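# Tip croutons from pan to plate, return pan

## Task

Move all croutons out of the frying pan so they rest on the dinner plate (dropping them onto it is fine). Afterwards, place the pan back level and centred on the hot plate. Both the hot plate and the dinner plate must finish lying level on the table, and the result must hold up without the robot supporting anything. Finally release everything and pull the hand away.

## Robot and tools

ROBOT. A single arm with six joints (shoulder pan, shoulder lift, elbow, wrist 1 to 3) carries a five-finger right hand. There is only one arm, so every call holds just one list of numbers.

FRAMES. Reported positions are in metres in the scene frame. Its origin sits on the table top below the arm's base, +z is up, and +y is to the left when facing along +x. Orientation is reported as a quaternion in w,x,y,z order. The hand point is fixed to the palm, 0.05 m in front of it, where index pad and thumb tip meet in a pinch. Its own axes: +z runs along the straightened fingers (fingertips end 0.06 to 0.07 m past the point), +y points out of the palm, +x runs across the palm toward the little finger. Across the palm the hand extends 0.08 m on the little-finger side; on the thumb side 0.02 m when the thumb is folded in front of the palm, otherwise up to 0.09 m. A rigid wrist bracket on the little-finger side juts 0.03 m beyond the point along +y, reaches 0.11 m across, and can collide.

execute_actions. Argument actions is a list holding zero or one entry. Empty list: just report the state. An entry with rows (1 to 15 rows) and steps (1 to 15, default 15) runs that many control steps of 1/30 s; row k drives step k and the final row repeats. An entry with only steps (up to 300) is a wait counted from the previous result. Optional pictures (true/false) controls camera images.

ROW: 14 numbers, each in [-1, 1], in this order: dx, dy, dz, rx, ry, rz, little, ring, middle, index, thumb_bend, thumb_turn, force_limit, speed. The first six are an offset, not a pose: a target displacement in the hand point's own axes, measured from the hand point's pose in the latest result reporting it (before any such result in this scene, and for later calls within the same reply, from wherever the robot is when the action begins). Every row uses that same reference; rows do not add up. Scale: 1.0 equals 0.6 m for dx,dy,dz and 180 degrees for rx,ry,rz, which form one rotation vector. Sending all zeros pulls the hand back to the reference, so it is not a pause. The six finger values are absolute targets: +1 straight/open, -1 curled/closed; thumb_turn +1 beside the palm, -1 across in front of it. A pinch is roughly index -0.22, thumb_bend -0.75, thumb_turn -0.57. force_limit maps linearly from about 0 N at -1 to 10 N at +1 (15 N for the two thumb motors) and only limits closing. speed goes from nearly zero at -1 to full at +1 (full travel in 0.6 s); close at -0.9 or slower for a gentle grip.

move. target is one 14-number row, read exactly as above (offset in hand axes from the same reference). speed is the path's top speed in m/s, 0.002 to 0.5, default 0.25; rotation is capped at twice that in rad/s. stop_force (optional, N, 9 to 40) ends the path when the wrist sensor feels that much extra push opposing the motion for two steps; the hand then backs up two steps and holds. Only usable after 0.2 s of scene time, unreliable on moves that rotate, and should be omitted when lifting off something being pressed. The path is straight, lasts 0.5 to 10 s, ignores obstacles, and the hand may lag or overshoot speed. Result line move: gives the ending (done, off_target, moving, held, fault, contact) and limits (paced = pose clipped; held = steps blocked), plus distance from target.



CONTROL. Each step the commanded pose is clipped to 100 mm and 16 degrees from the measured pose; inverse kinematics favours position over orientation. Commands are smoothed about 0.17 s. After an action the arm continues only to the last clipped pose, so check the reported pose and send the remainder. Fingers keep moving toward targets between calls, then lock; a lock resists at least 15 N. Wrap grasps suit objects 0.035 to 0.08 m wide with the thumb turned in first. The scene keeps running while you think.

RESULT LINES. State: hand point position, quaternion, linear and angular velocity. Wrist force and Wrist torque: in hand axes, noisy (offset up to ~4 N, noise up to 2.4 N), saturating near 50 N. hand_measured, hand_stopped_by (moving, target, force, stalled, fault), hand_load_n (positive when pushed open; near 0 means grip lost), hand_force_limit, hand_speed: six values in motor order. Hand target: pose the controller is driving toward. pose unreachable and HELD: the clearance check altered or blocked commands. Camera calibration changes are listed when they differ.

AVOID. Contact torque over joint limits (132 N m for the big joints, 24.6 N m for the wrists, held weight included) or any outside force of 150 N causes a 10 s stop. The arm is stiff: aiming even slightly beyond a firm surface can fault, and faster contacts hit harder. Motors warn at 70 °C and brake at 85 °C. Never push or drop anything off the table; avoid drops, slams and hard shoves. Loose items may get nudged occasionally. End with pan level on the hot plate's centre, hand open and withdrawn.

Each tool is called after "Emit:" by a JSON object that holds its "name" and its "arguments".

Reference images:

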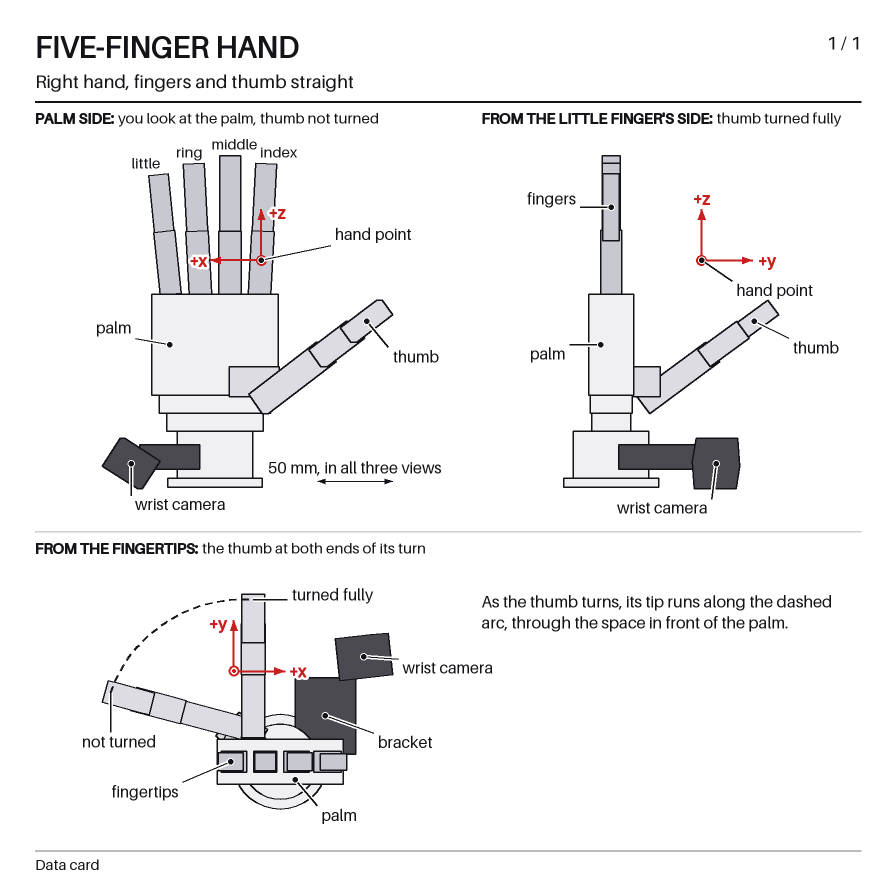

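## Session

Emit:
{"name": "execute_actions", "arguments": {"actions": []}}

Scene clock: 0.00 s of 6600.00 s.
end_effector_position=(+0.5892, +0.2317, +0.1977) hand_measured=(+1.000, +1.000, +1.000, +1.000, +1.000, +1.000) hand_load_n=(+0.0, +0.0, +0.0, +0.0, +0.0, +0.0) hand_stopped_by=(target, target, target, target, target, target) hand_force_limit=0.00 hand_speed=-0.80 end_effector_quat_wxyz=(+0.440, +0.510, +0.732, +0.102) end_effector_velocity=(-0.000, +0.000, -0.000) end_effector_angular_velocity=(+0.001, +0.000, +0.001)
Joint positions: [ 0.032 -1.438  1.897  0.196  1.502  0.016]
Joint velocities: [ 0.    -0.001  0.001  0.    -0.001  0.   ]
Motor temperatures (°C, as the motors report them): [26 26 30 36 33 34]
Wrist force (N, on the end effector, along its own x y z axes, offset not removed): no reading
Wrist torque (N m, same axes, about the end effector's origin, offset not removed): no reading
Hand target: +0.589, +0.232, +0.198; +0.440, +0.510, +0.732, +0.102

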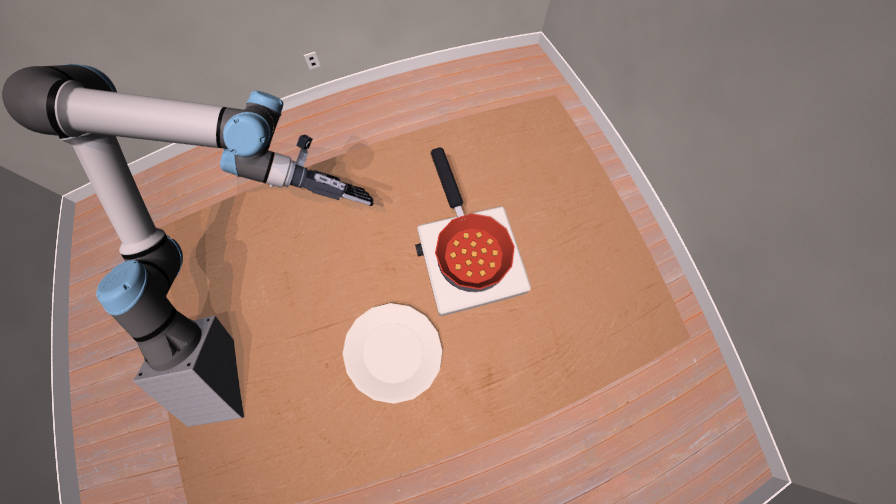

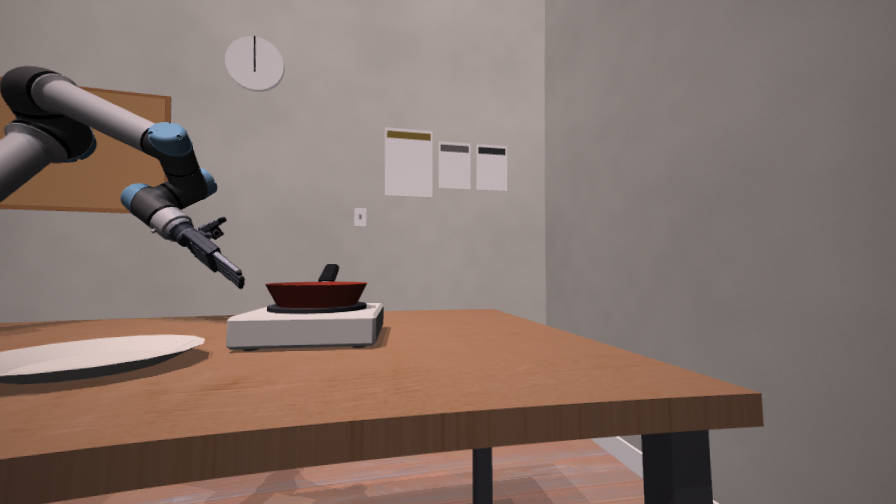

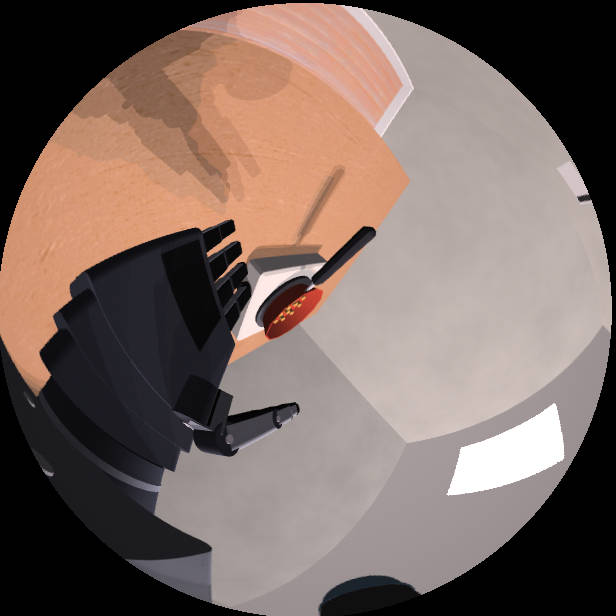

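Emit:
{"name": "move", "arguments": {"target": [-0.094,0.006,0.185,-0.227,0.073,0.275,1,1,1,1,1,-1,0.5,1]}}

Scene clock: 25.53 s of 6600.00 s.
end_effector_position=(+0.6798, +0.1531, +0.1647) hand_measured=(+1.000, +1.000, +1.000, +1.000, +1.000, -1.000) hand_load_n=(+0.0, +0.0, +0.0, +0.0, +0.0, +0.0) hand_stopped_by=(target, target, target, target, target, target) hand_force_limit=0.50 hand_speed=1.00 end_effector_quat_wxyz=(+0.421, +0.569, +0.421, +0.568) end_effector_velocity=(+0.001, -0.000, +0.000) end_effector_angular_velocity=(+0.007, -0.009, +0.001)
Joint positions: [ 0.07  -1.104  2.021 -0.977  1.659  0.925]
Joint velocities: [ 0.002  0.005 -0.003 -0.01   0.007  0.006]
Motor temperatures (°C, as the motors report them): [26 26 30 36 33 34]
Wrist force (N, on the end effector, along its own x y z axes, offset not removed): [-0.2 1.5 -1.0]
Wrist torque (N m, same axes, about the end effector's origin, offset not removed): [0.34 0.20 -0.27]
Hand target: +0.680, +0.153, +0.165; +0.421, +0.569, +0.420, +0.568
Off the commanded pose: 0.000 m, 0 deg.
After step 90, 19.77 s passed at rest.
move: done
camera_calibration (this result's frames):
cam_wrist: T_world_to_cam=[[-0.00655558, -0.364147, 0.931318, -0.0992019], [-0.507915, -0.801043, -0.316785, 0.526003], [0.861382, -0.475107, -0.179705, -0.351268], [0, 0, 0, 1]] pos_world=[0.569091, 0.218337, 0.195894]

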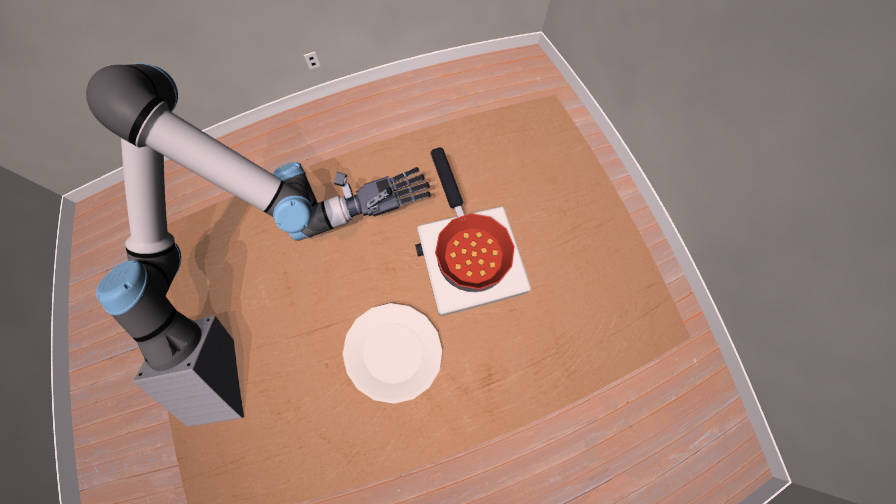

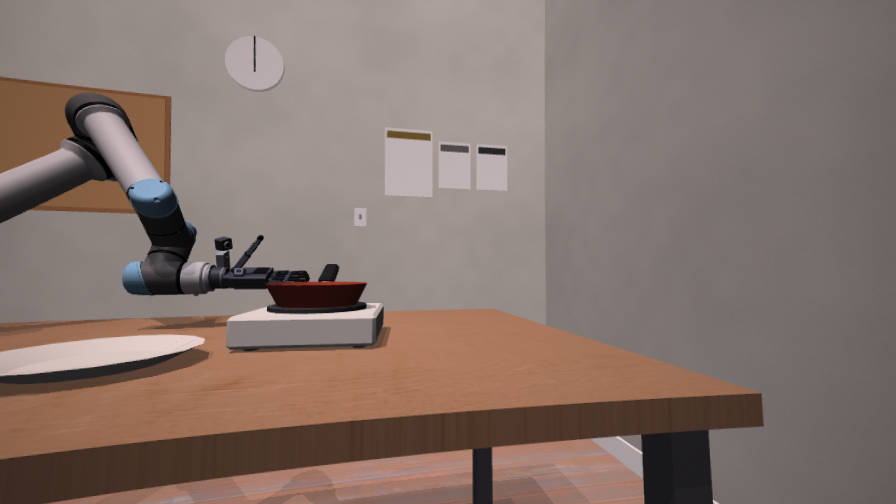

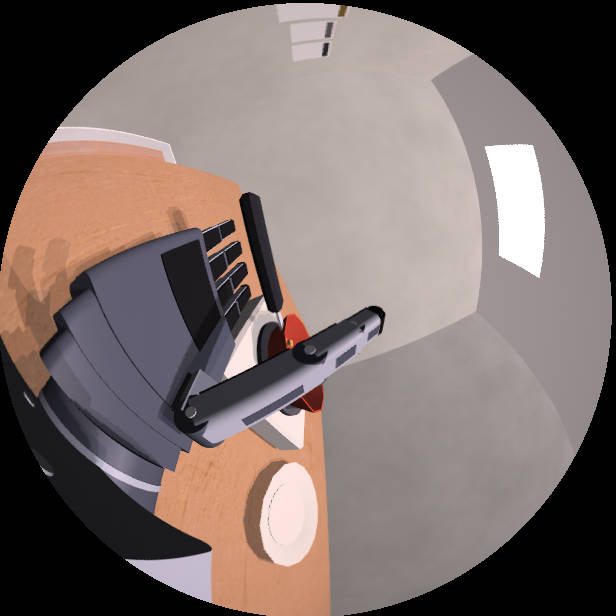

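Emit:
{"name": "move", "arguments": {"target": [0,-0.075,0,0,0,0,1,1,1,1,1,-1,0.5,1]}}

Emit:
{"name": "move", "arguments": {"target": [0,0,0.25,0,0,0,1,1,1,1,1,-1,0.5,1], "speed": 0.1}}

Scene clock: 34.10 s of 6600.00 s.
end_effector_position=(+0.6797, +0.1662, +0.1219) hand_measured=(+1.000, +1.000, +1.000, +1.000, +1.000, -1.000) hand_load_n=(+0.0, +0.0, +0.0, +0.0, +0.0, +0.0) hand_stopped_by=(target, target, target, target, target, target) hand_force_limit=0.50 hand_speed=1.00 end_effector_quat_wxyz=(+0.421, +0.569, +0.421, +0.568) end_effector_velocity=(+0.000, +0.000, -0.002) end_effector_angular_velocity=(-0.000, -0.001, -0.000)
Joint positions: [ 0.149 -1.023  1.982 -1.02   1.739  0.92 ]
Joint velocities: [ 0.003  0.004 -0.003 -0.002  0.004 -0.001]
Motor temperatures (°C, as the motors report them): [26 26 30 36 33 34]
Wrist force (N, on the end effector, along its own x y z axes, offset not removed): [0.1 0.0 -0.9]
Wrist torque (N m, same axes, about the end effector's origin, offset not removed): [0.23 0.14 -0.26]
Hand target: +0.680, +0.166, +0.122; +0.421, +0.569, +0.421, +0.568
Off the commanded pose: 0.000 m, 0 deg.
After step 90, 4.70 s passed at rest.
move: done
camera_calibration (this result's frames):
cam_wrist: T_world_to_cam=[[-0.00650335, -0.364194, 0.9313, -0.0545715], [-0.507902, -0.801044, -0.316803, 0.522889], [0.86139, -0.47507, -0.179766, -0.352712], [0, 0, 0, 1]] pos_world=[0.569045, 0.23142, 0.15307]

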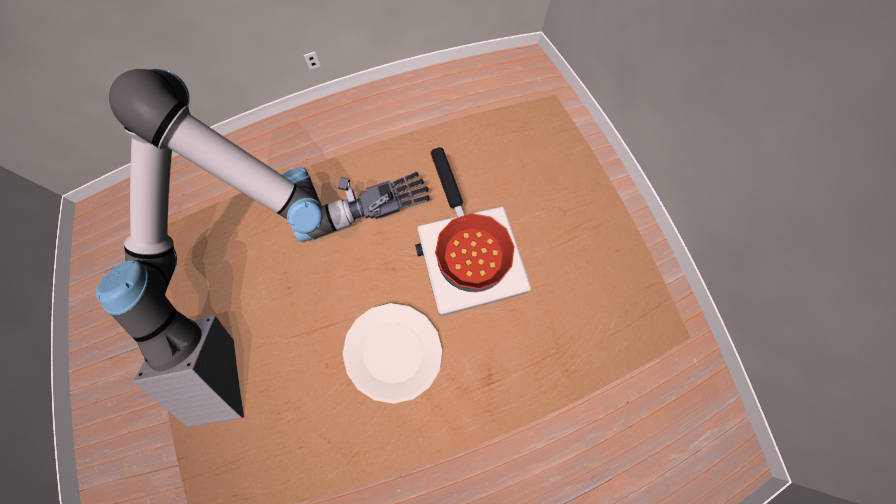

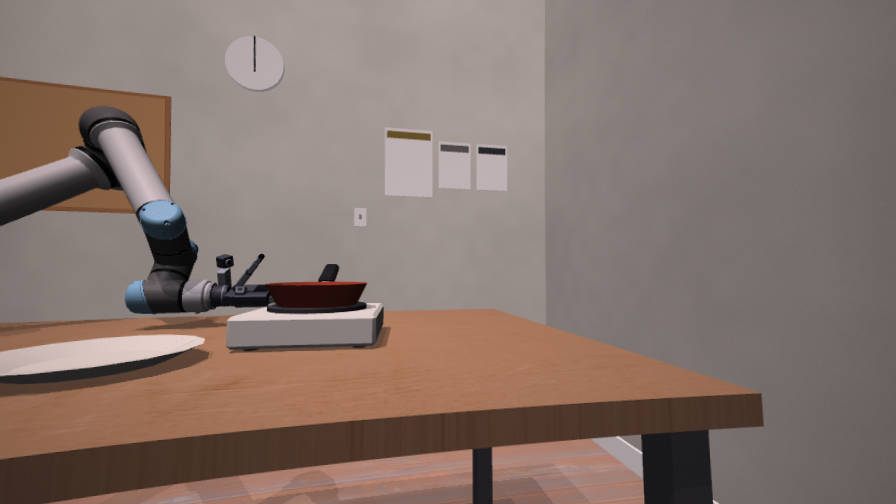

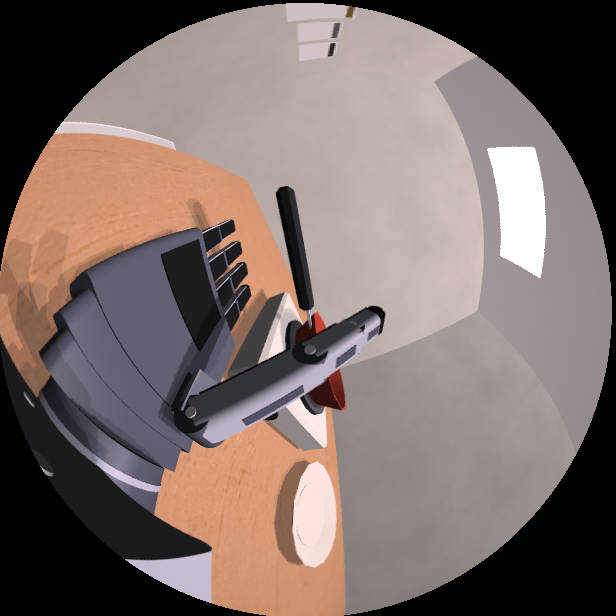

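Scene clock: 36.10 s of 6600.00 s.
end_effector_position=(+0.8296, +0.1661, +0.1217) hand_measured=(+1.000, +1.000, +1.000, +1.000, +1.000, -1.000) hand_load_n=(+0.0, +0.0, +0.0, +0.0, +0.0, +0.0) hand_stopped_by=(target, target, target, target, target, target) hand_force_limit=0.50 hand_speed=1.00 end_effector_quat_wxyz=(+0.421, +0.569, +0.421, +0.568) end_effector_velocity=(+0.001, -0.001, -0.000) end_effector_angular_velocity=(-0.000, -0.000, -0.002)
Joint positions: [ 0.107 -0.81   1.525 -0.776  1.697  0.922]
Joint velocities: [-0.001  0.003 -0.006  0.003  0.001  0.   ]
Motor temperatures (°C, as the motors report them): [26 26 30 36 33 34]
Wrist force (N, on the end effector, along its own x y z axes, offset not removed): [0.7 1.2 -1.4]
Wrist torque (N m, same axes, about the end effector's origin, offset not removed): [0.37 0.01 -0.13]
Hand target: +0.830, +0.166, +0.122; +0.421, +0.569, +0.421, +0.568
Off the commanded pose: 0.000 m, 0 deg.
move: done
camera_calibration (this result's frames):
cam_wrist: T_world_to_cam=[[-0.00646521, -0.364173, 0.931309, -0.0535193], [-0.507857, -0.801083, -0.316776, 0.598867], [0.861417, -0.47502, -0.179768, -0.48195], [0, 0, 0, 1]] pos_world=[0.718953, 0.231317, 0.15291]

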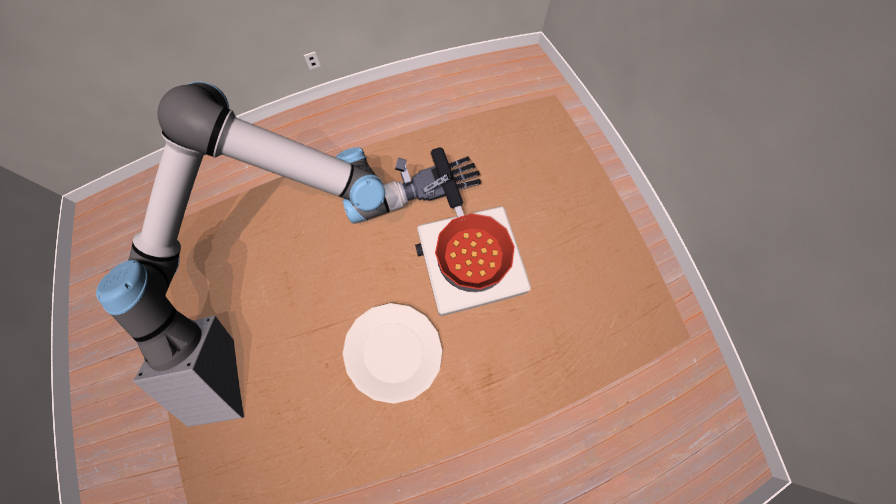

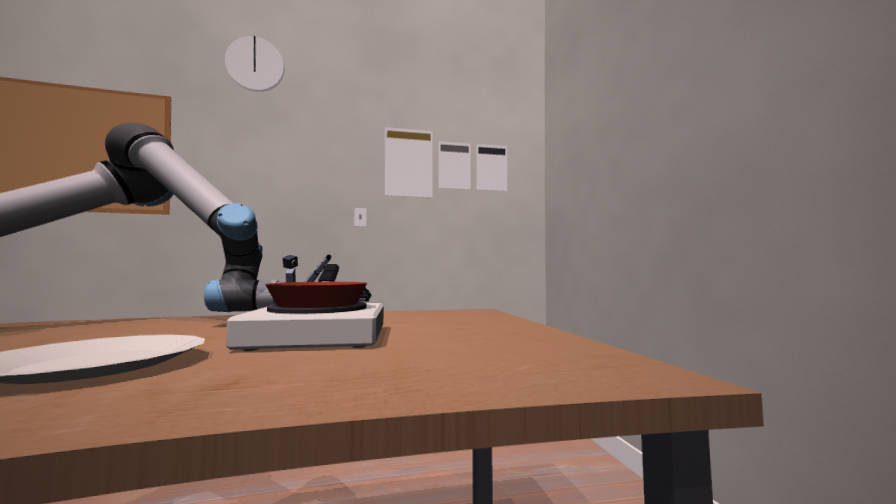

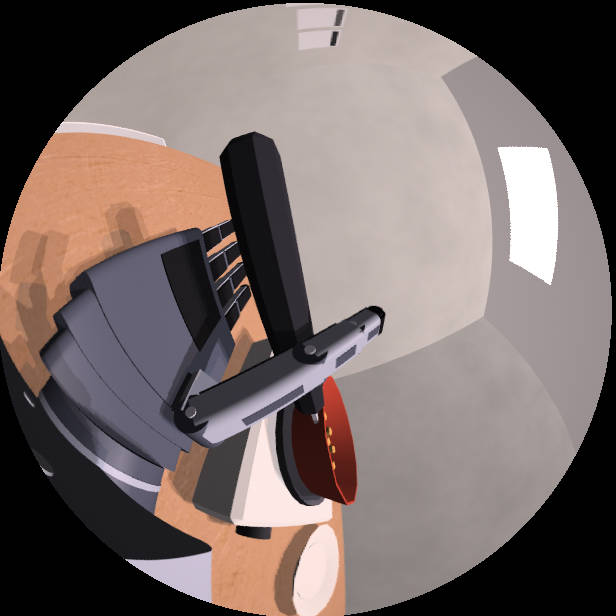

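Up 2 cm and forward 1.5 cm, then close.

Emit:
{"name": "move", "arguments": {"target": [0,0.033,0.025,0,0,0,1,1,1,1,1,-1,0.5,1], "speed": 0.03}}

Emit:
{"name": "move", "arguments": {"target": [0,0,0,0,0,0,-1,-1,-1,-1,-1,-1,1,0]}}

Scene clock: 41.53 s of 6600.00 s.
end_effector_position=(+0.8446, +0.1603, +0.1405) hand_measured=(+1.000, +1.000, +1.000, +1.000, +1.000, -1.000) hand_load_n=(+0.0, +0.0, +0.0, +0.0, +0.0, +0.0) hand_stopped_by=(target, target, target, target, target, target) hand_force_limit=0.50 hand_speed=1.00 end_effector_quat_wxyz=(+0.421, +0.569, +0.421, +0.568) end_effector_velocity=(+0.001, -0.000, +0.001) end_effector_angular_velocity=(+0.000, +0.000, +0.000)
Joint positions: [ 0.079 -0.814  1.491 -0.737  1.668  0.924]
Joint velocities: [-0.002 -0.    -0.003  0.003 -0.002  0.   ]
Motor temperatures (°C, as the motors report them): [26 26 30 36 33 34]
Wrist force (N, on the end effector, along its own x y z axes, offset not removed): [1.6 -0.4 -2.0]
Wrist torque (N m, same axes, about the end effector's origin, offset not removed): [0.15 -0.22 -0.10]
Hand target: +0.845, +0.160, +0.141; +0.421, +0.569, +0.421, +0.568
Off the commanded pose: 0.000 m, 0 deg.
After step 90, 1.27 s passed at rest.
move: done
camera_calibration (this result's frames):
cam_wrist: T_world_to_cam=[[-0.00646903, -0.364157, 0.931315, -0.0730211], [-0.507852, -0.801091, -0.316765, 0.607781], [0.86142, -0.475019, -0.179756, -0.494161], [0, 0, 0, 1]] pos_world=[0.733871, 0.22556, 0.171701]

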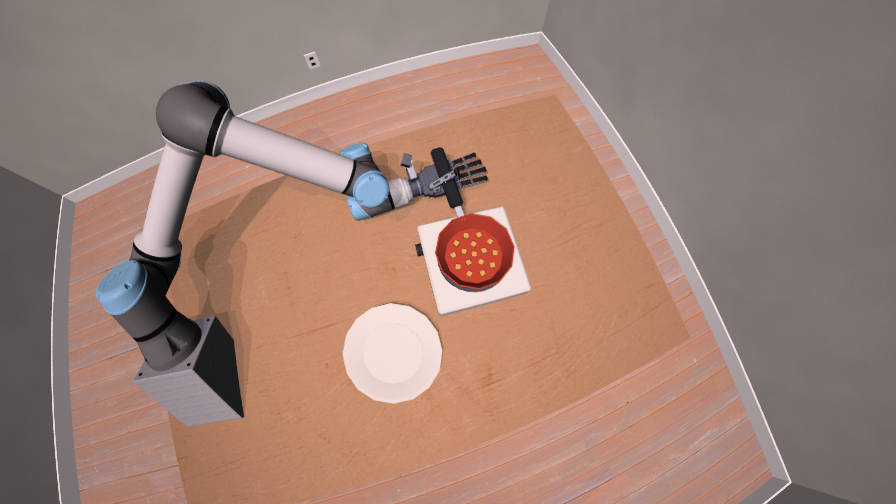

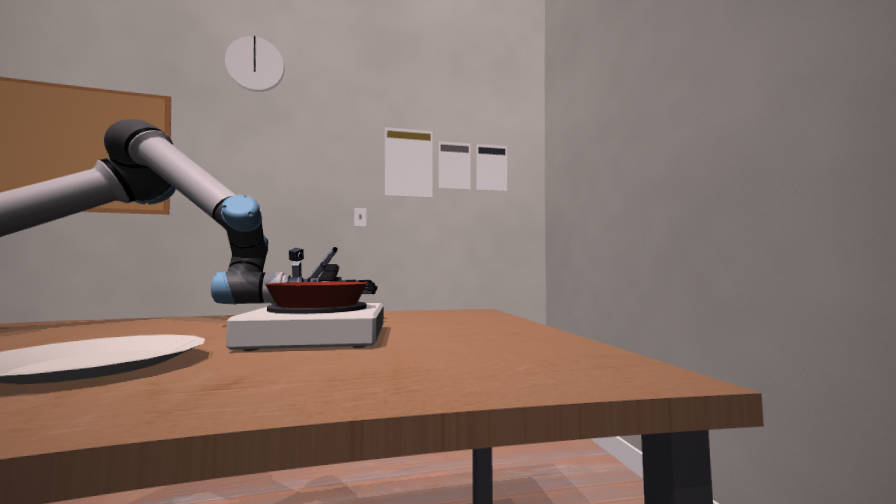

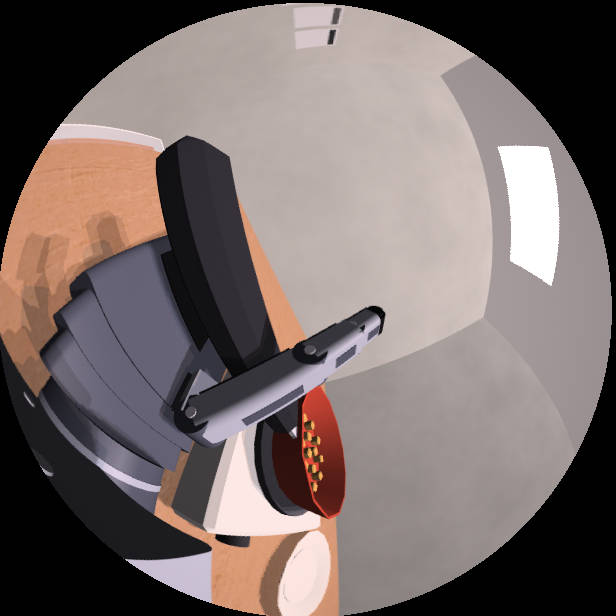

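Scene clock: 43.03 s of 6600.00 s.
end_effector_position=(+0.8446, +0.1603, +0.1405) hand_measured=(-1.000, -1.000, -0.584, -0.960, -0.044, -1.000) hand_load_n=(+0.0, +0.0, +12.0, +12.0, +15.5, +1.5) hand_stopped_by=(target, target, force, force, force, target) hand_force_limit=1.00 hand_speed=0.00 end_effector_quat_wxyz=(+0.421, +0.569, +0.421, +0.568) end_effector_velocity=(+0.000, -0.000, +0.001) end_effector_angular_velocity=(-0.000, -0.002, -0.001)
Joint positions: [ 0.079 -0.814  1.491 -0.737  1.668  0.924]
Joint velocities: [-0.001 -0.    -0.    -0.     0.001 -0.   ]
Motor temperatures (°C, as the motors report them): [26 26 30 36 33 34]
Wrist force (N, on the end effector, along its own x y z axes, offset not removed): [1.9 8.2 0.1]
Wrist torque (N m, same axes, about the end effector's origin, offset not removed): [0.47 0.01 -0.94]
Hand target: +0.845, +0.160, +0.140; +0.421, +0.569, +0.421, +0.568
Off the commanded pose: 0.000 m, 0 deg.
move: done
camera_calibration (this result's frames):
cam_wrist: T_world_to_cam=[[-0.00660974, -0.364174, 0.931307, -0.0729387], [-0.507801, -0.801086, -0.316857, 0.607784], [0.861449, -0.475013, -0.179633, -0.494183], [0, 0, 0, 1]] pos_world=[0.733865, 0.225582, 0.171738]

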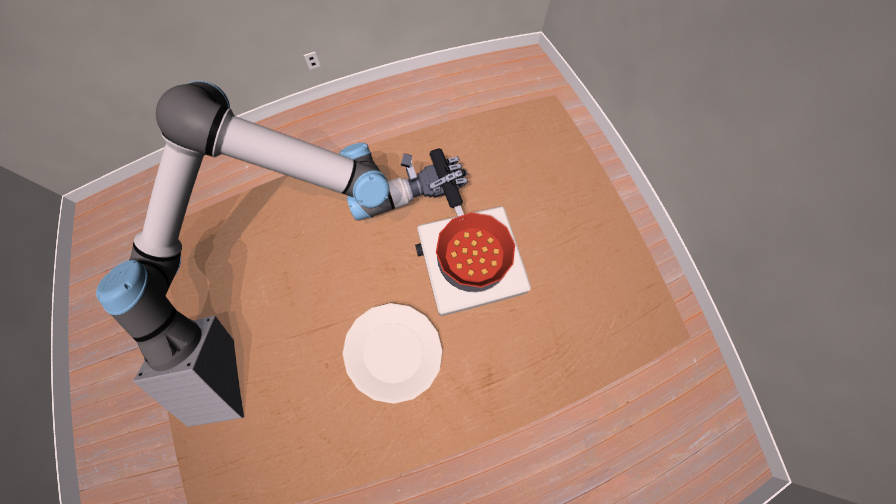

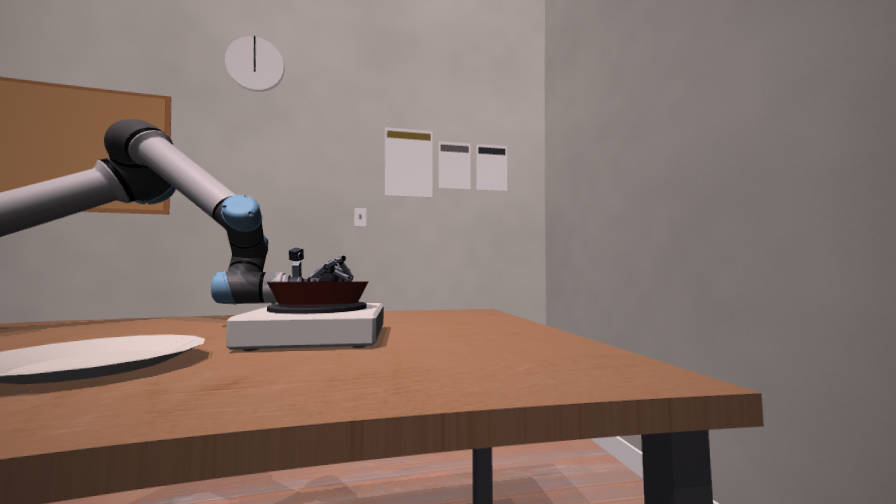

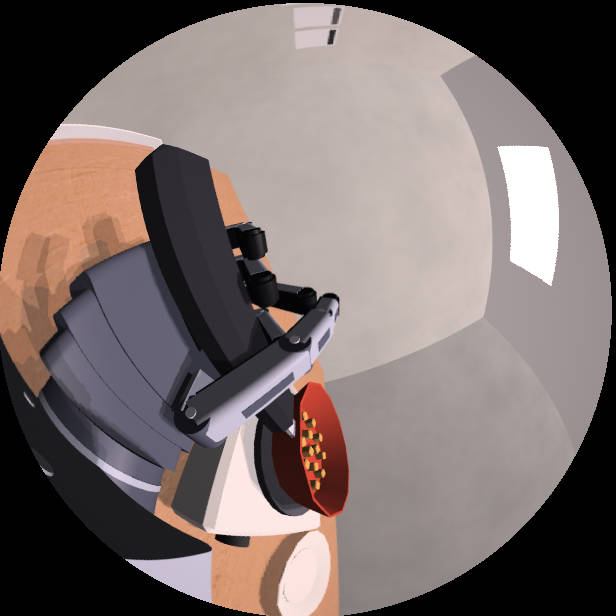

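Emit:
{"name": "move", "arguments": {"target": [0,0,0,0,0,0,1,1,1,1,1,-1,1,0.5]}}

Emit:
{"name": "move", "arguments": {"target": [0,0,-0.035,0,0,-0.035,1,1,1,1,1,-1,1,0.5], "speed": 0.04}}

Emit:
{"name": "move", "arguments": {"target": [0,0,0,0,0,0,-1,-1,-1,-1,1,-1,1,0]}}

Emit:
{"name": "move", "arguments": {"target": [0,0,0,0,0,0,-1,-1,-1,-1,-1,-1,1,0]}}

Scene clock: 54.33 s of 6600.00 s.
end_effector_position=(+0.8446, +0.1603, +0.1405) hand_measured=(+1.000, +1.000, +1.000, +1.000, +1.000, -1.000) hand_load_n=(+0.0, +0.0, +0.0, +0.0, +0.0, +0.0) hand_stopped_by=(target, target, target, target, target, target) hand_force_limit=1.00 hand_speed=0.50 end_effector_quat_wxyz=(+0.421, +0.569, +0.421, +0.568) end_effector_velocity=(+0.000, +0.001, +0.001) end_effector_angular_velocity=(-0.000, -0.000, +0.002)
Joint positions: [ 0.079 -0.814  1.491 -0.737  1.668  0.924]
Joint velocities: [-0.    -0.001 -0.001  0.    -0.002 -0.   ]
Motor temperatures (°C, as the motors report them): [26 26 30 36 33 34]
Wrist force (N, on the end effector, along its own x y z axes, offset not removed): [0.3 2.6 -0.5]
Wrist torque (N m, same axes, about the end effector's origin, offset not removed): [0.52 0.03 -0.09]
Hand target: +0.845, +0.160, +0.141; +0.421, +0.569, +0.421, +0.568
Off the commanded pose: 0.000 m, 0 deg.
After step 90, 7.20 s passed at rest.
move: done
camera_calibration (this result's frames):
cam_wrist: T_world_to_cam=[[-0.00660855, -0.364171, 0.931309, -0.0729394], [-0.507825, -0.801075, -0.316849, 0.607781], [0.861435, -0.475035, -0.179641, -0.494179], [0, 0, 0, 1]] pos_world=[0.733867, 0.225563, 0.171729]

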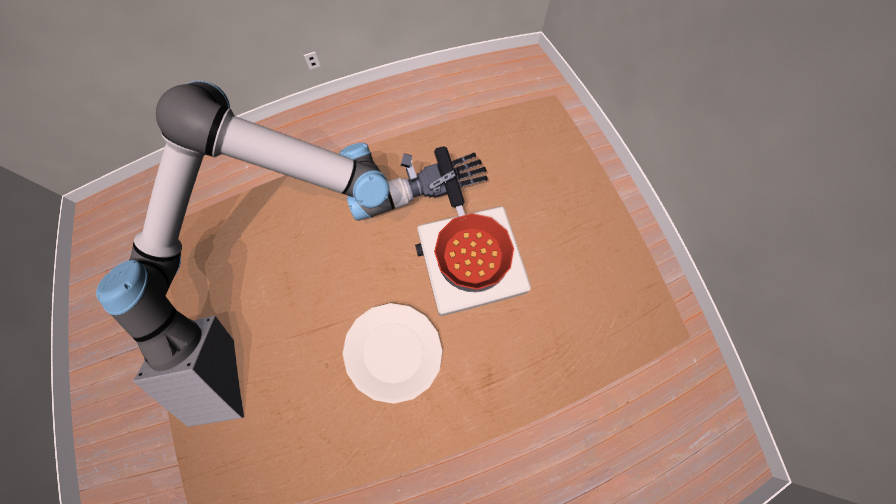

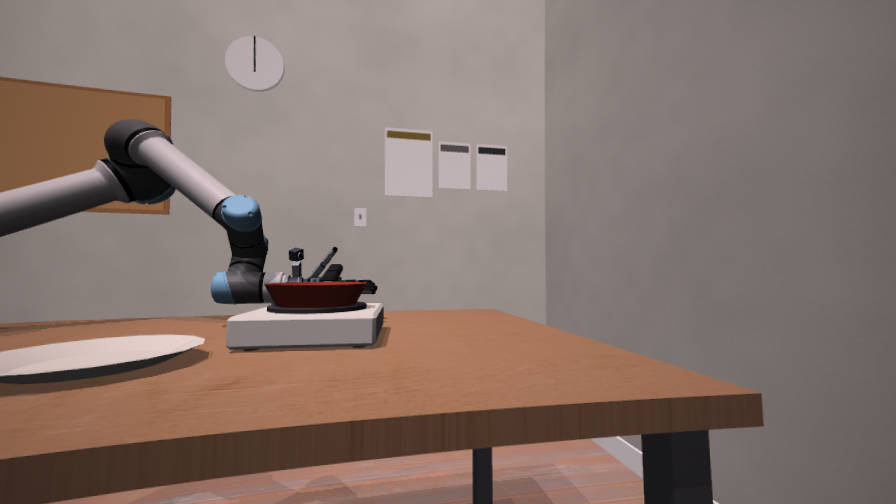

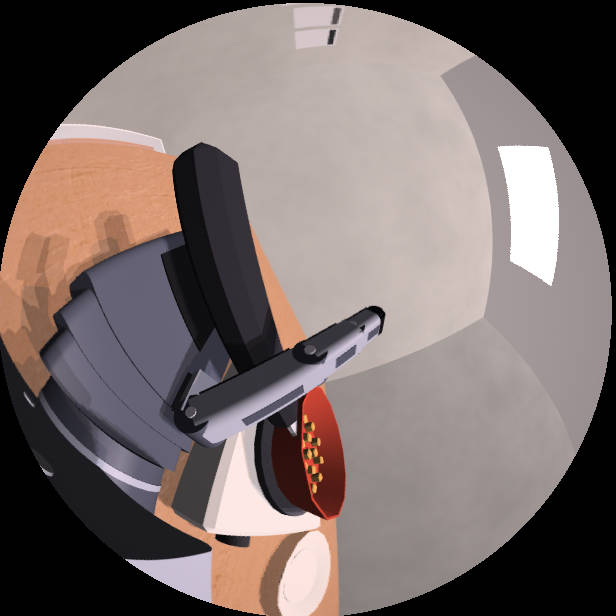

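Scene clock: 55.97 s of 6600.00 s.
end_effector_position=(+0.8237, +0.1603, +0.1405) hand_measured=(+1.000, +1.000, +1.000, +1.000, +1.000, -1.000) hand_load_n=(+0.0, +0.0, +0.0, +0.0, +0.0, +0.0) hand_stopped_by=(target, target, target, target, target, target) hand_force_limit=1.00 hand_speed=0.50 end_effector_quat_wxyz=(+0.451, +0.545, +0.451, +0.544) end_effector_velocity=(-0.002, +0.000, +0.000) end_effector_angular_velocity=(-0.010, -0.001, -0.000)
Joint positions: [ 0.079 -0.838  1.566 -0.788  1.669  0.815]
Joint velocities: [ 0.    -0.002  0.007 -0.005  0.001 -0.01 ]
Motor temperatures (°C, as the motors report them): [26 26 30 36 33 34]
Wrist force (N, on the end effector, along its own x y z axes, offset not removed): [0.8 0.7 -0.3]
Wrist torque (N m, same axes, about the end effector's origin, offset not removed): [0.18 -0.06 -0.05]
Hand target: +0.824, +0.160, +0.141; +0.451, +0.545, +0.451, +0.544
Off the commanded pose: 0.000 m, 0 deg.
move: done
camera_calibration (this result's frames):
cam_wrist: T_world_to_cam=[[-0.00649002, -0.260629, 0.965417, -0.0945814], [-0.50777, -0.830852, -0.227714, 0.589423], [0.861468, -0.491688, -0.126947, -0.480975], [0, 0, 0, 1]] pos_world=[0.713022, 0.228583, 0.164472]

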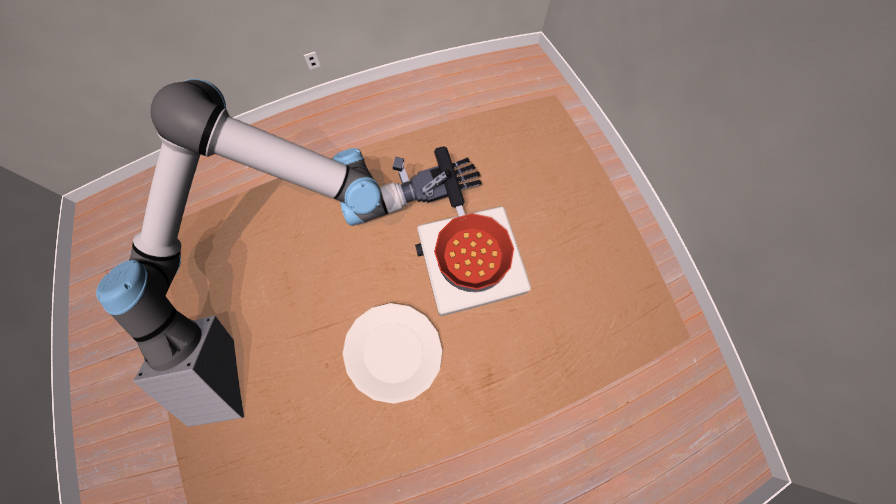

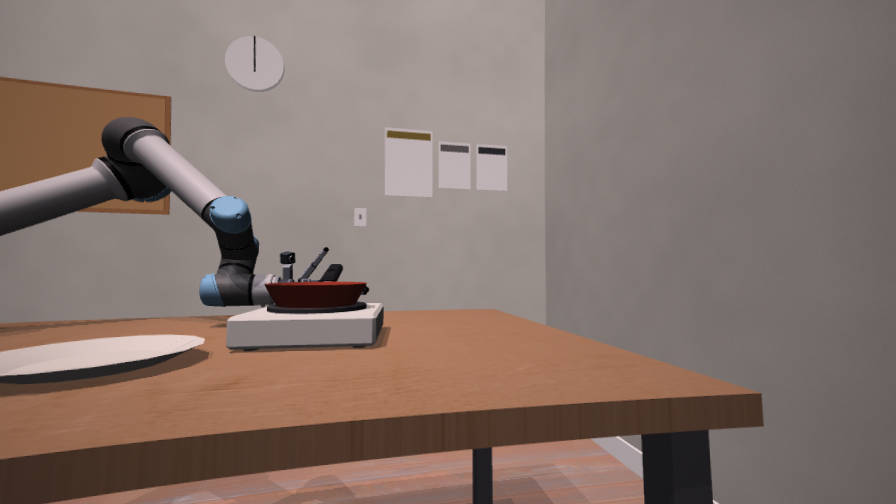

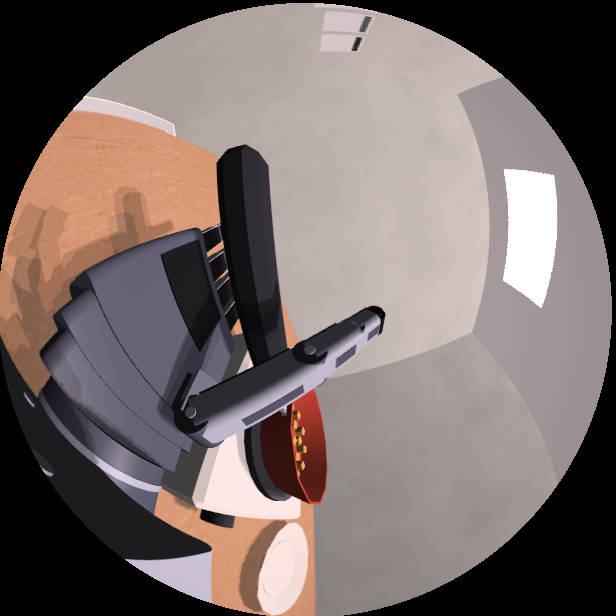

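Scene clock: 57.47 s of 6600.00 s.
end_effector_position=(+0.8237, +0.1603, +0.1405) hand_measured=(-1.000, -1.000, -1.000, -1.000, +1.000, -1.000) hand_load_n=(+0.0, +0.0, +0.0, +2.0, +0.0, +0.0) hand_stopped_by=(target, target, target, target, target, target) hand_force_limit=1.00 hand_speed=0.00 end_effector_quat_wxyz=(+0.451, +0.545, +0.451, +0.544) end_effector_velocity=(-0.000, +0.000, -0.000) end_effector_angular_velocity=(+0.000, -0.001, -0.001)
Joint positions: [ 0.079 -0.838  1.566 -0.788  1.669  0.815]
Joint velocities: [ 0.001  0.    -0.001  0.     0.002  0.   ]
Motor temperatures (°C, as the motors report them): [26 26 30 36 33 34]
Wrist force (N, on the end effector, along its own x y z axes, offset not removed): [-0.1 3.9 -1.2]
Wrist torque (N m, same axes, about the end effector's origin, offset not removed): [0.46 0.18 -0.21]
Hand target: +0.824, +0.160, +0.141; +0.451, +0.545, +0.451, +0.544
Off the commanded pose: 0.000 m, 0 deg.
move: done
camera_calibration (this result's frames):
cam_wrist: T_world_to_cam=[[-0.00649141, -0.260631, 0.965417, -0.0945777], [-0.507771, -0.830852, -0.227717, 0.589428], [0.861468, -0.491688, -0.126947, -0.48098], [0, 0, 0, 1]] pos_world=[0.713029, 0.228585, 0.16447]

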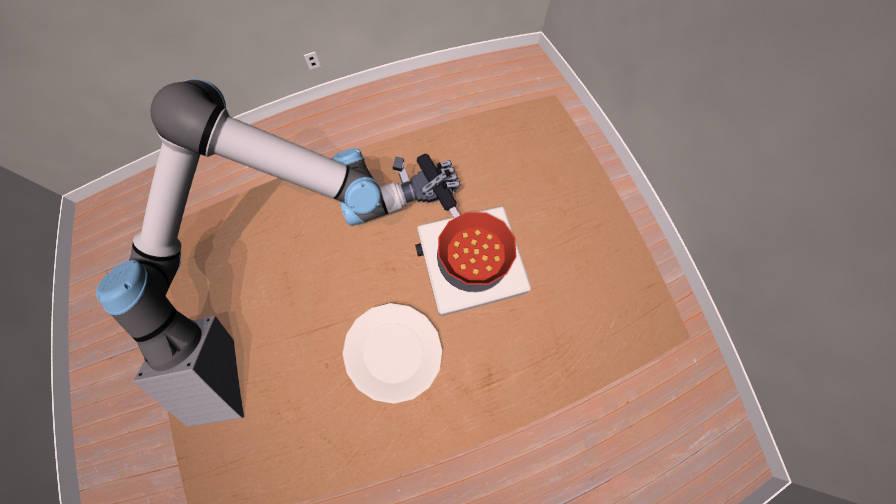

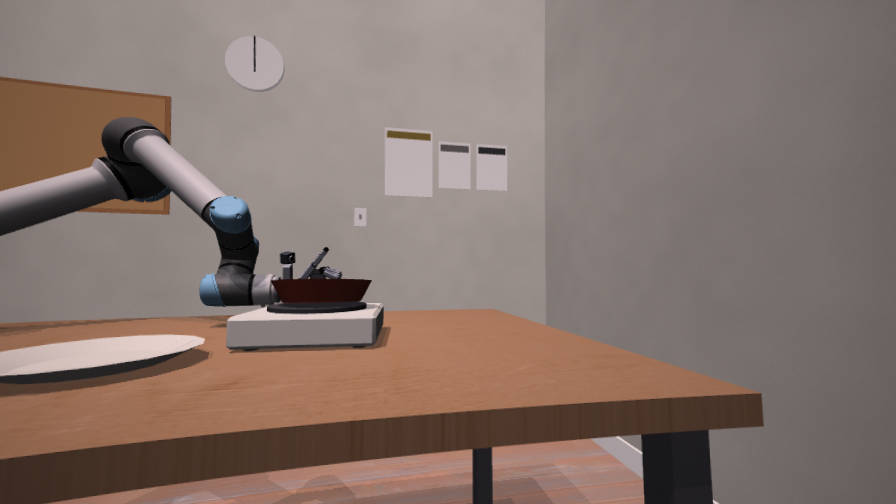

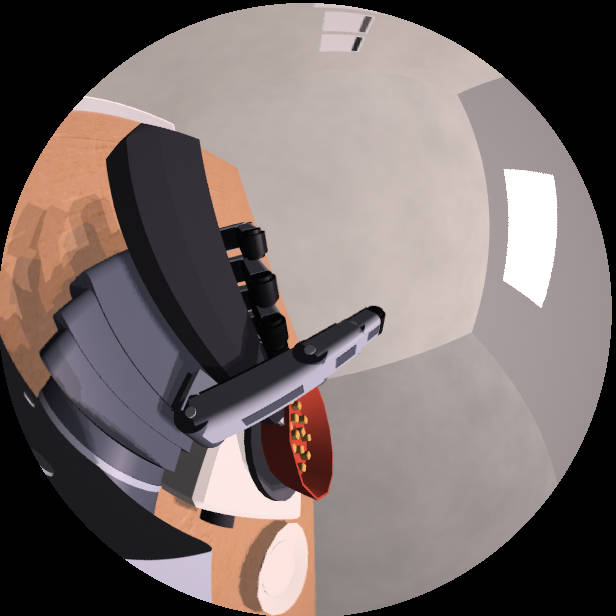

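Scene clock: 58.87 s of 6600.00 s.
end_effector_position=(+0.8237, +0.1603, +0.1405) hand_measured=(-1.000, -1.000, -1.000, -1.000, -0.118, -1.000) hand_load_n=(+0.0, +0.0, -2.5, +0.5, +16.0, +4.5) hand_stopped_by=(target, target, target, target, force, target) hand_force_limit=1.00 hand_speed=0.00 end_effector_quat_wxyz=(+0.451, +0.545, +0.451, +0.544) end_effector_velocity=(+0.000, -0.000, +0.000) end_effector_angular_velocity=(-0.000, -0.000, +0.000)
Joint positions: [ 0.079 -0.838  1.566 -0.788  1.669  0.815]
Joint velocities: [-0.001  0.    -0.     0.    -0.    -0.   ]
Motor temperatures (°C, as the motors report them): [26 26 30 36 33 34]
Wrist force (N, on the end effector, along its own x y z axes, offset not removed): [0.6 3.1 0.1]
Wrist torque (N m, same axes, about the end effector's origin, offset not removed): [0.35 -0.02 -0.12]
Hand target: +0.824, +0.160, +0.141; +0.451, +0.545, +0.451, +0.544
Off the commanded pose: 0.000 m, 0 deg.
move: done
camera_calibration (this result's frames):
cam_wrist: T_world_to_cam=[[-0.00649152, -0.26063, 0.965417, -0.0945777], [-0.507771, -0.830851, -0.227716, 0.589428], [0.861468, -0.491689, -0.126947, -0.480979], [0, 0, 0, 1]] pos_world=[0.713029, 0.228585, 0.164471]

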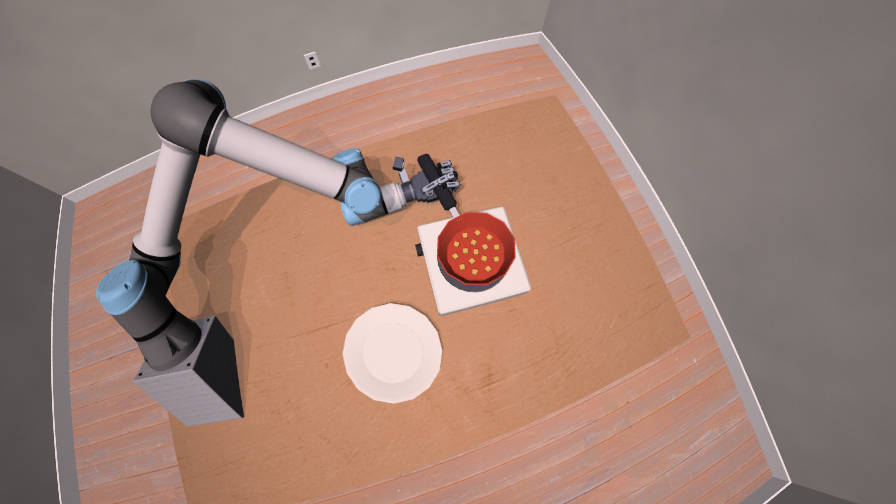

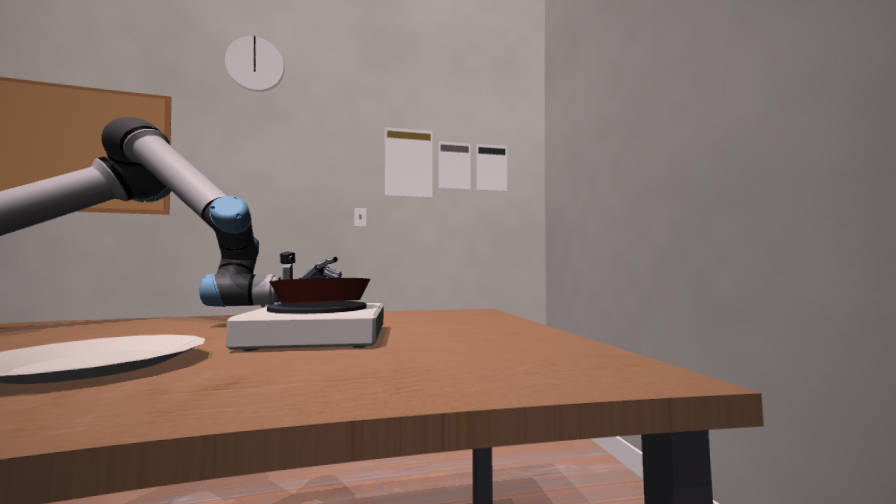

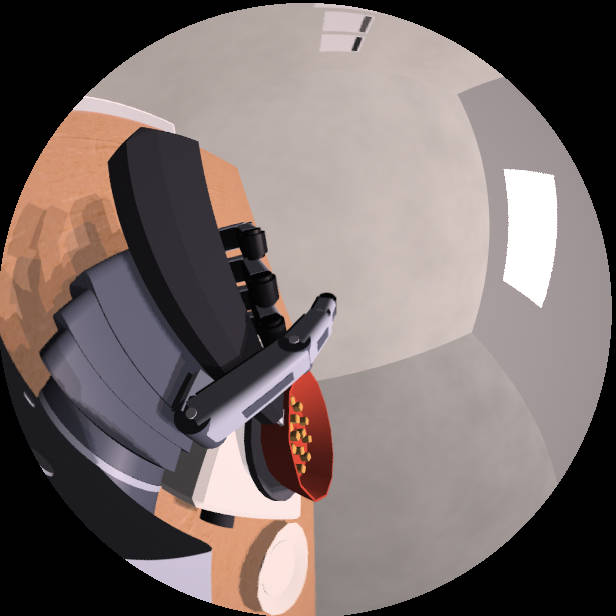

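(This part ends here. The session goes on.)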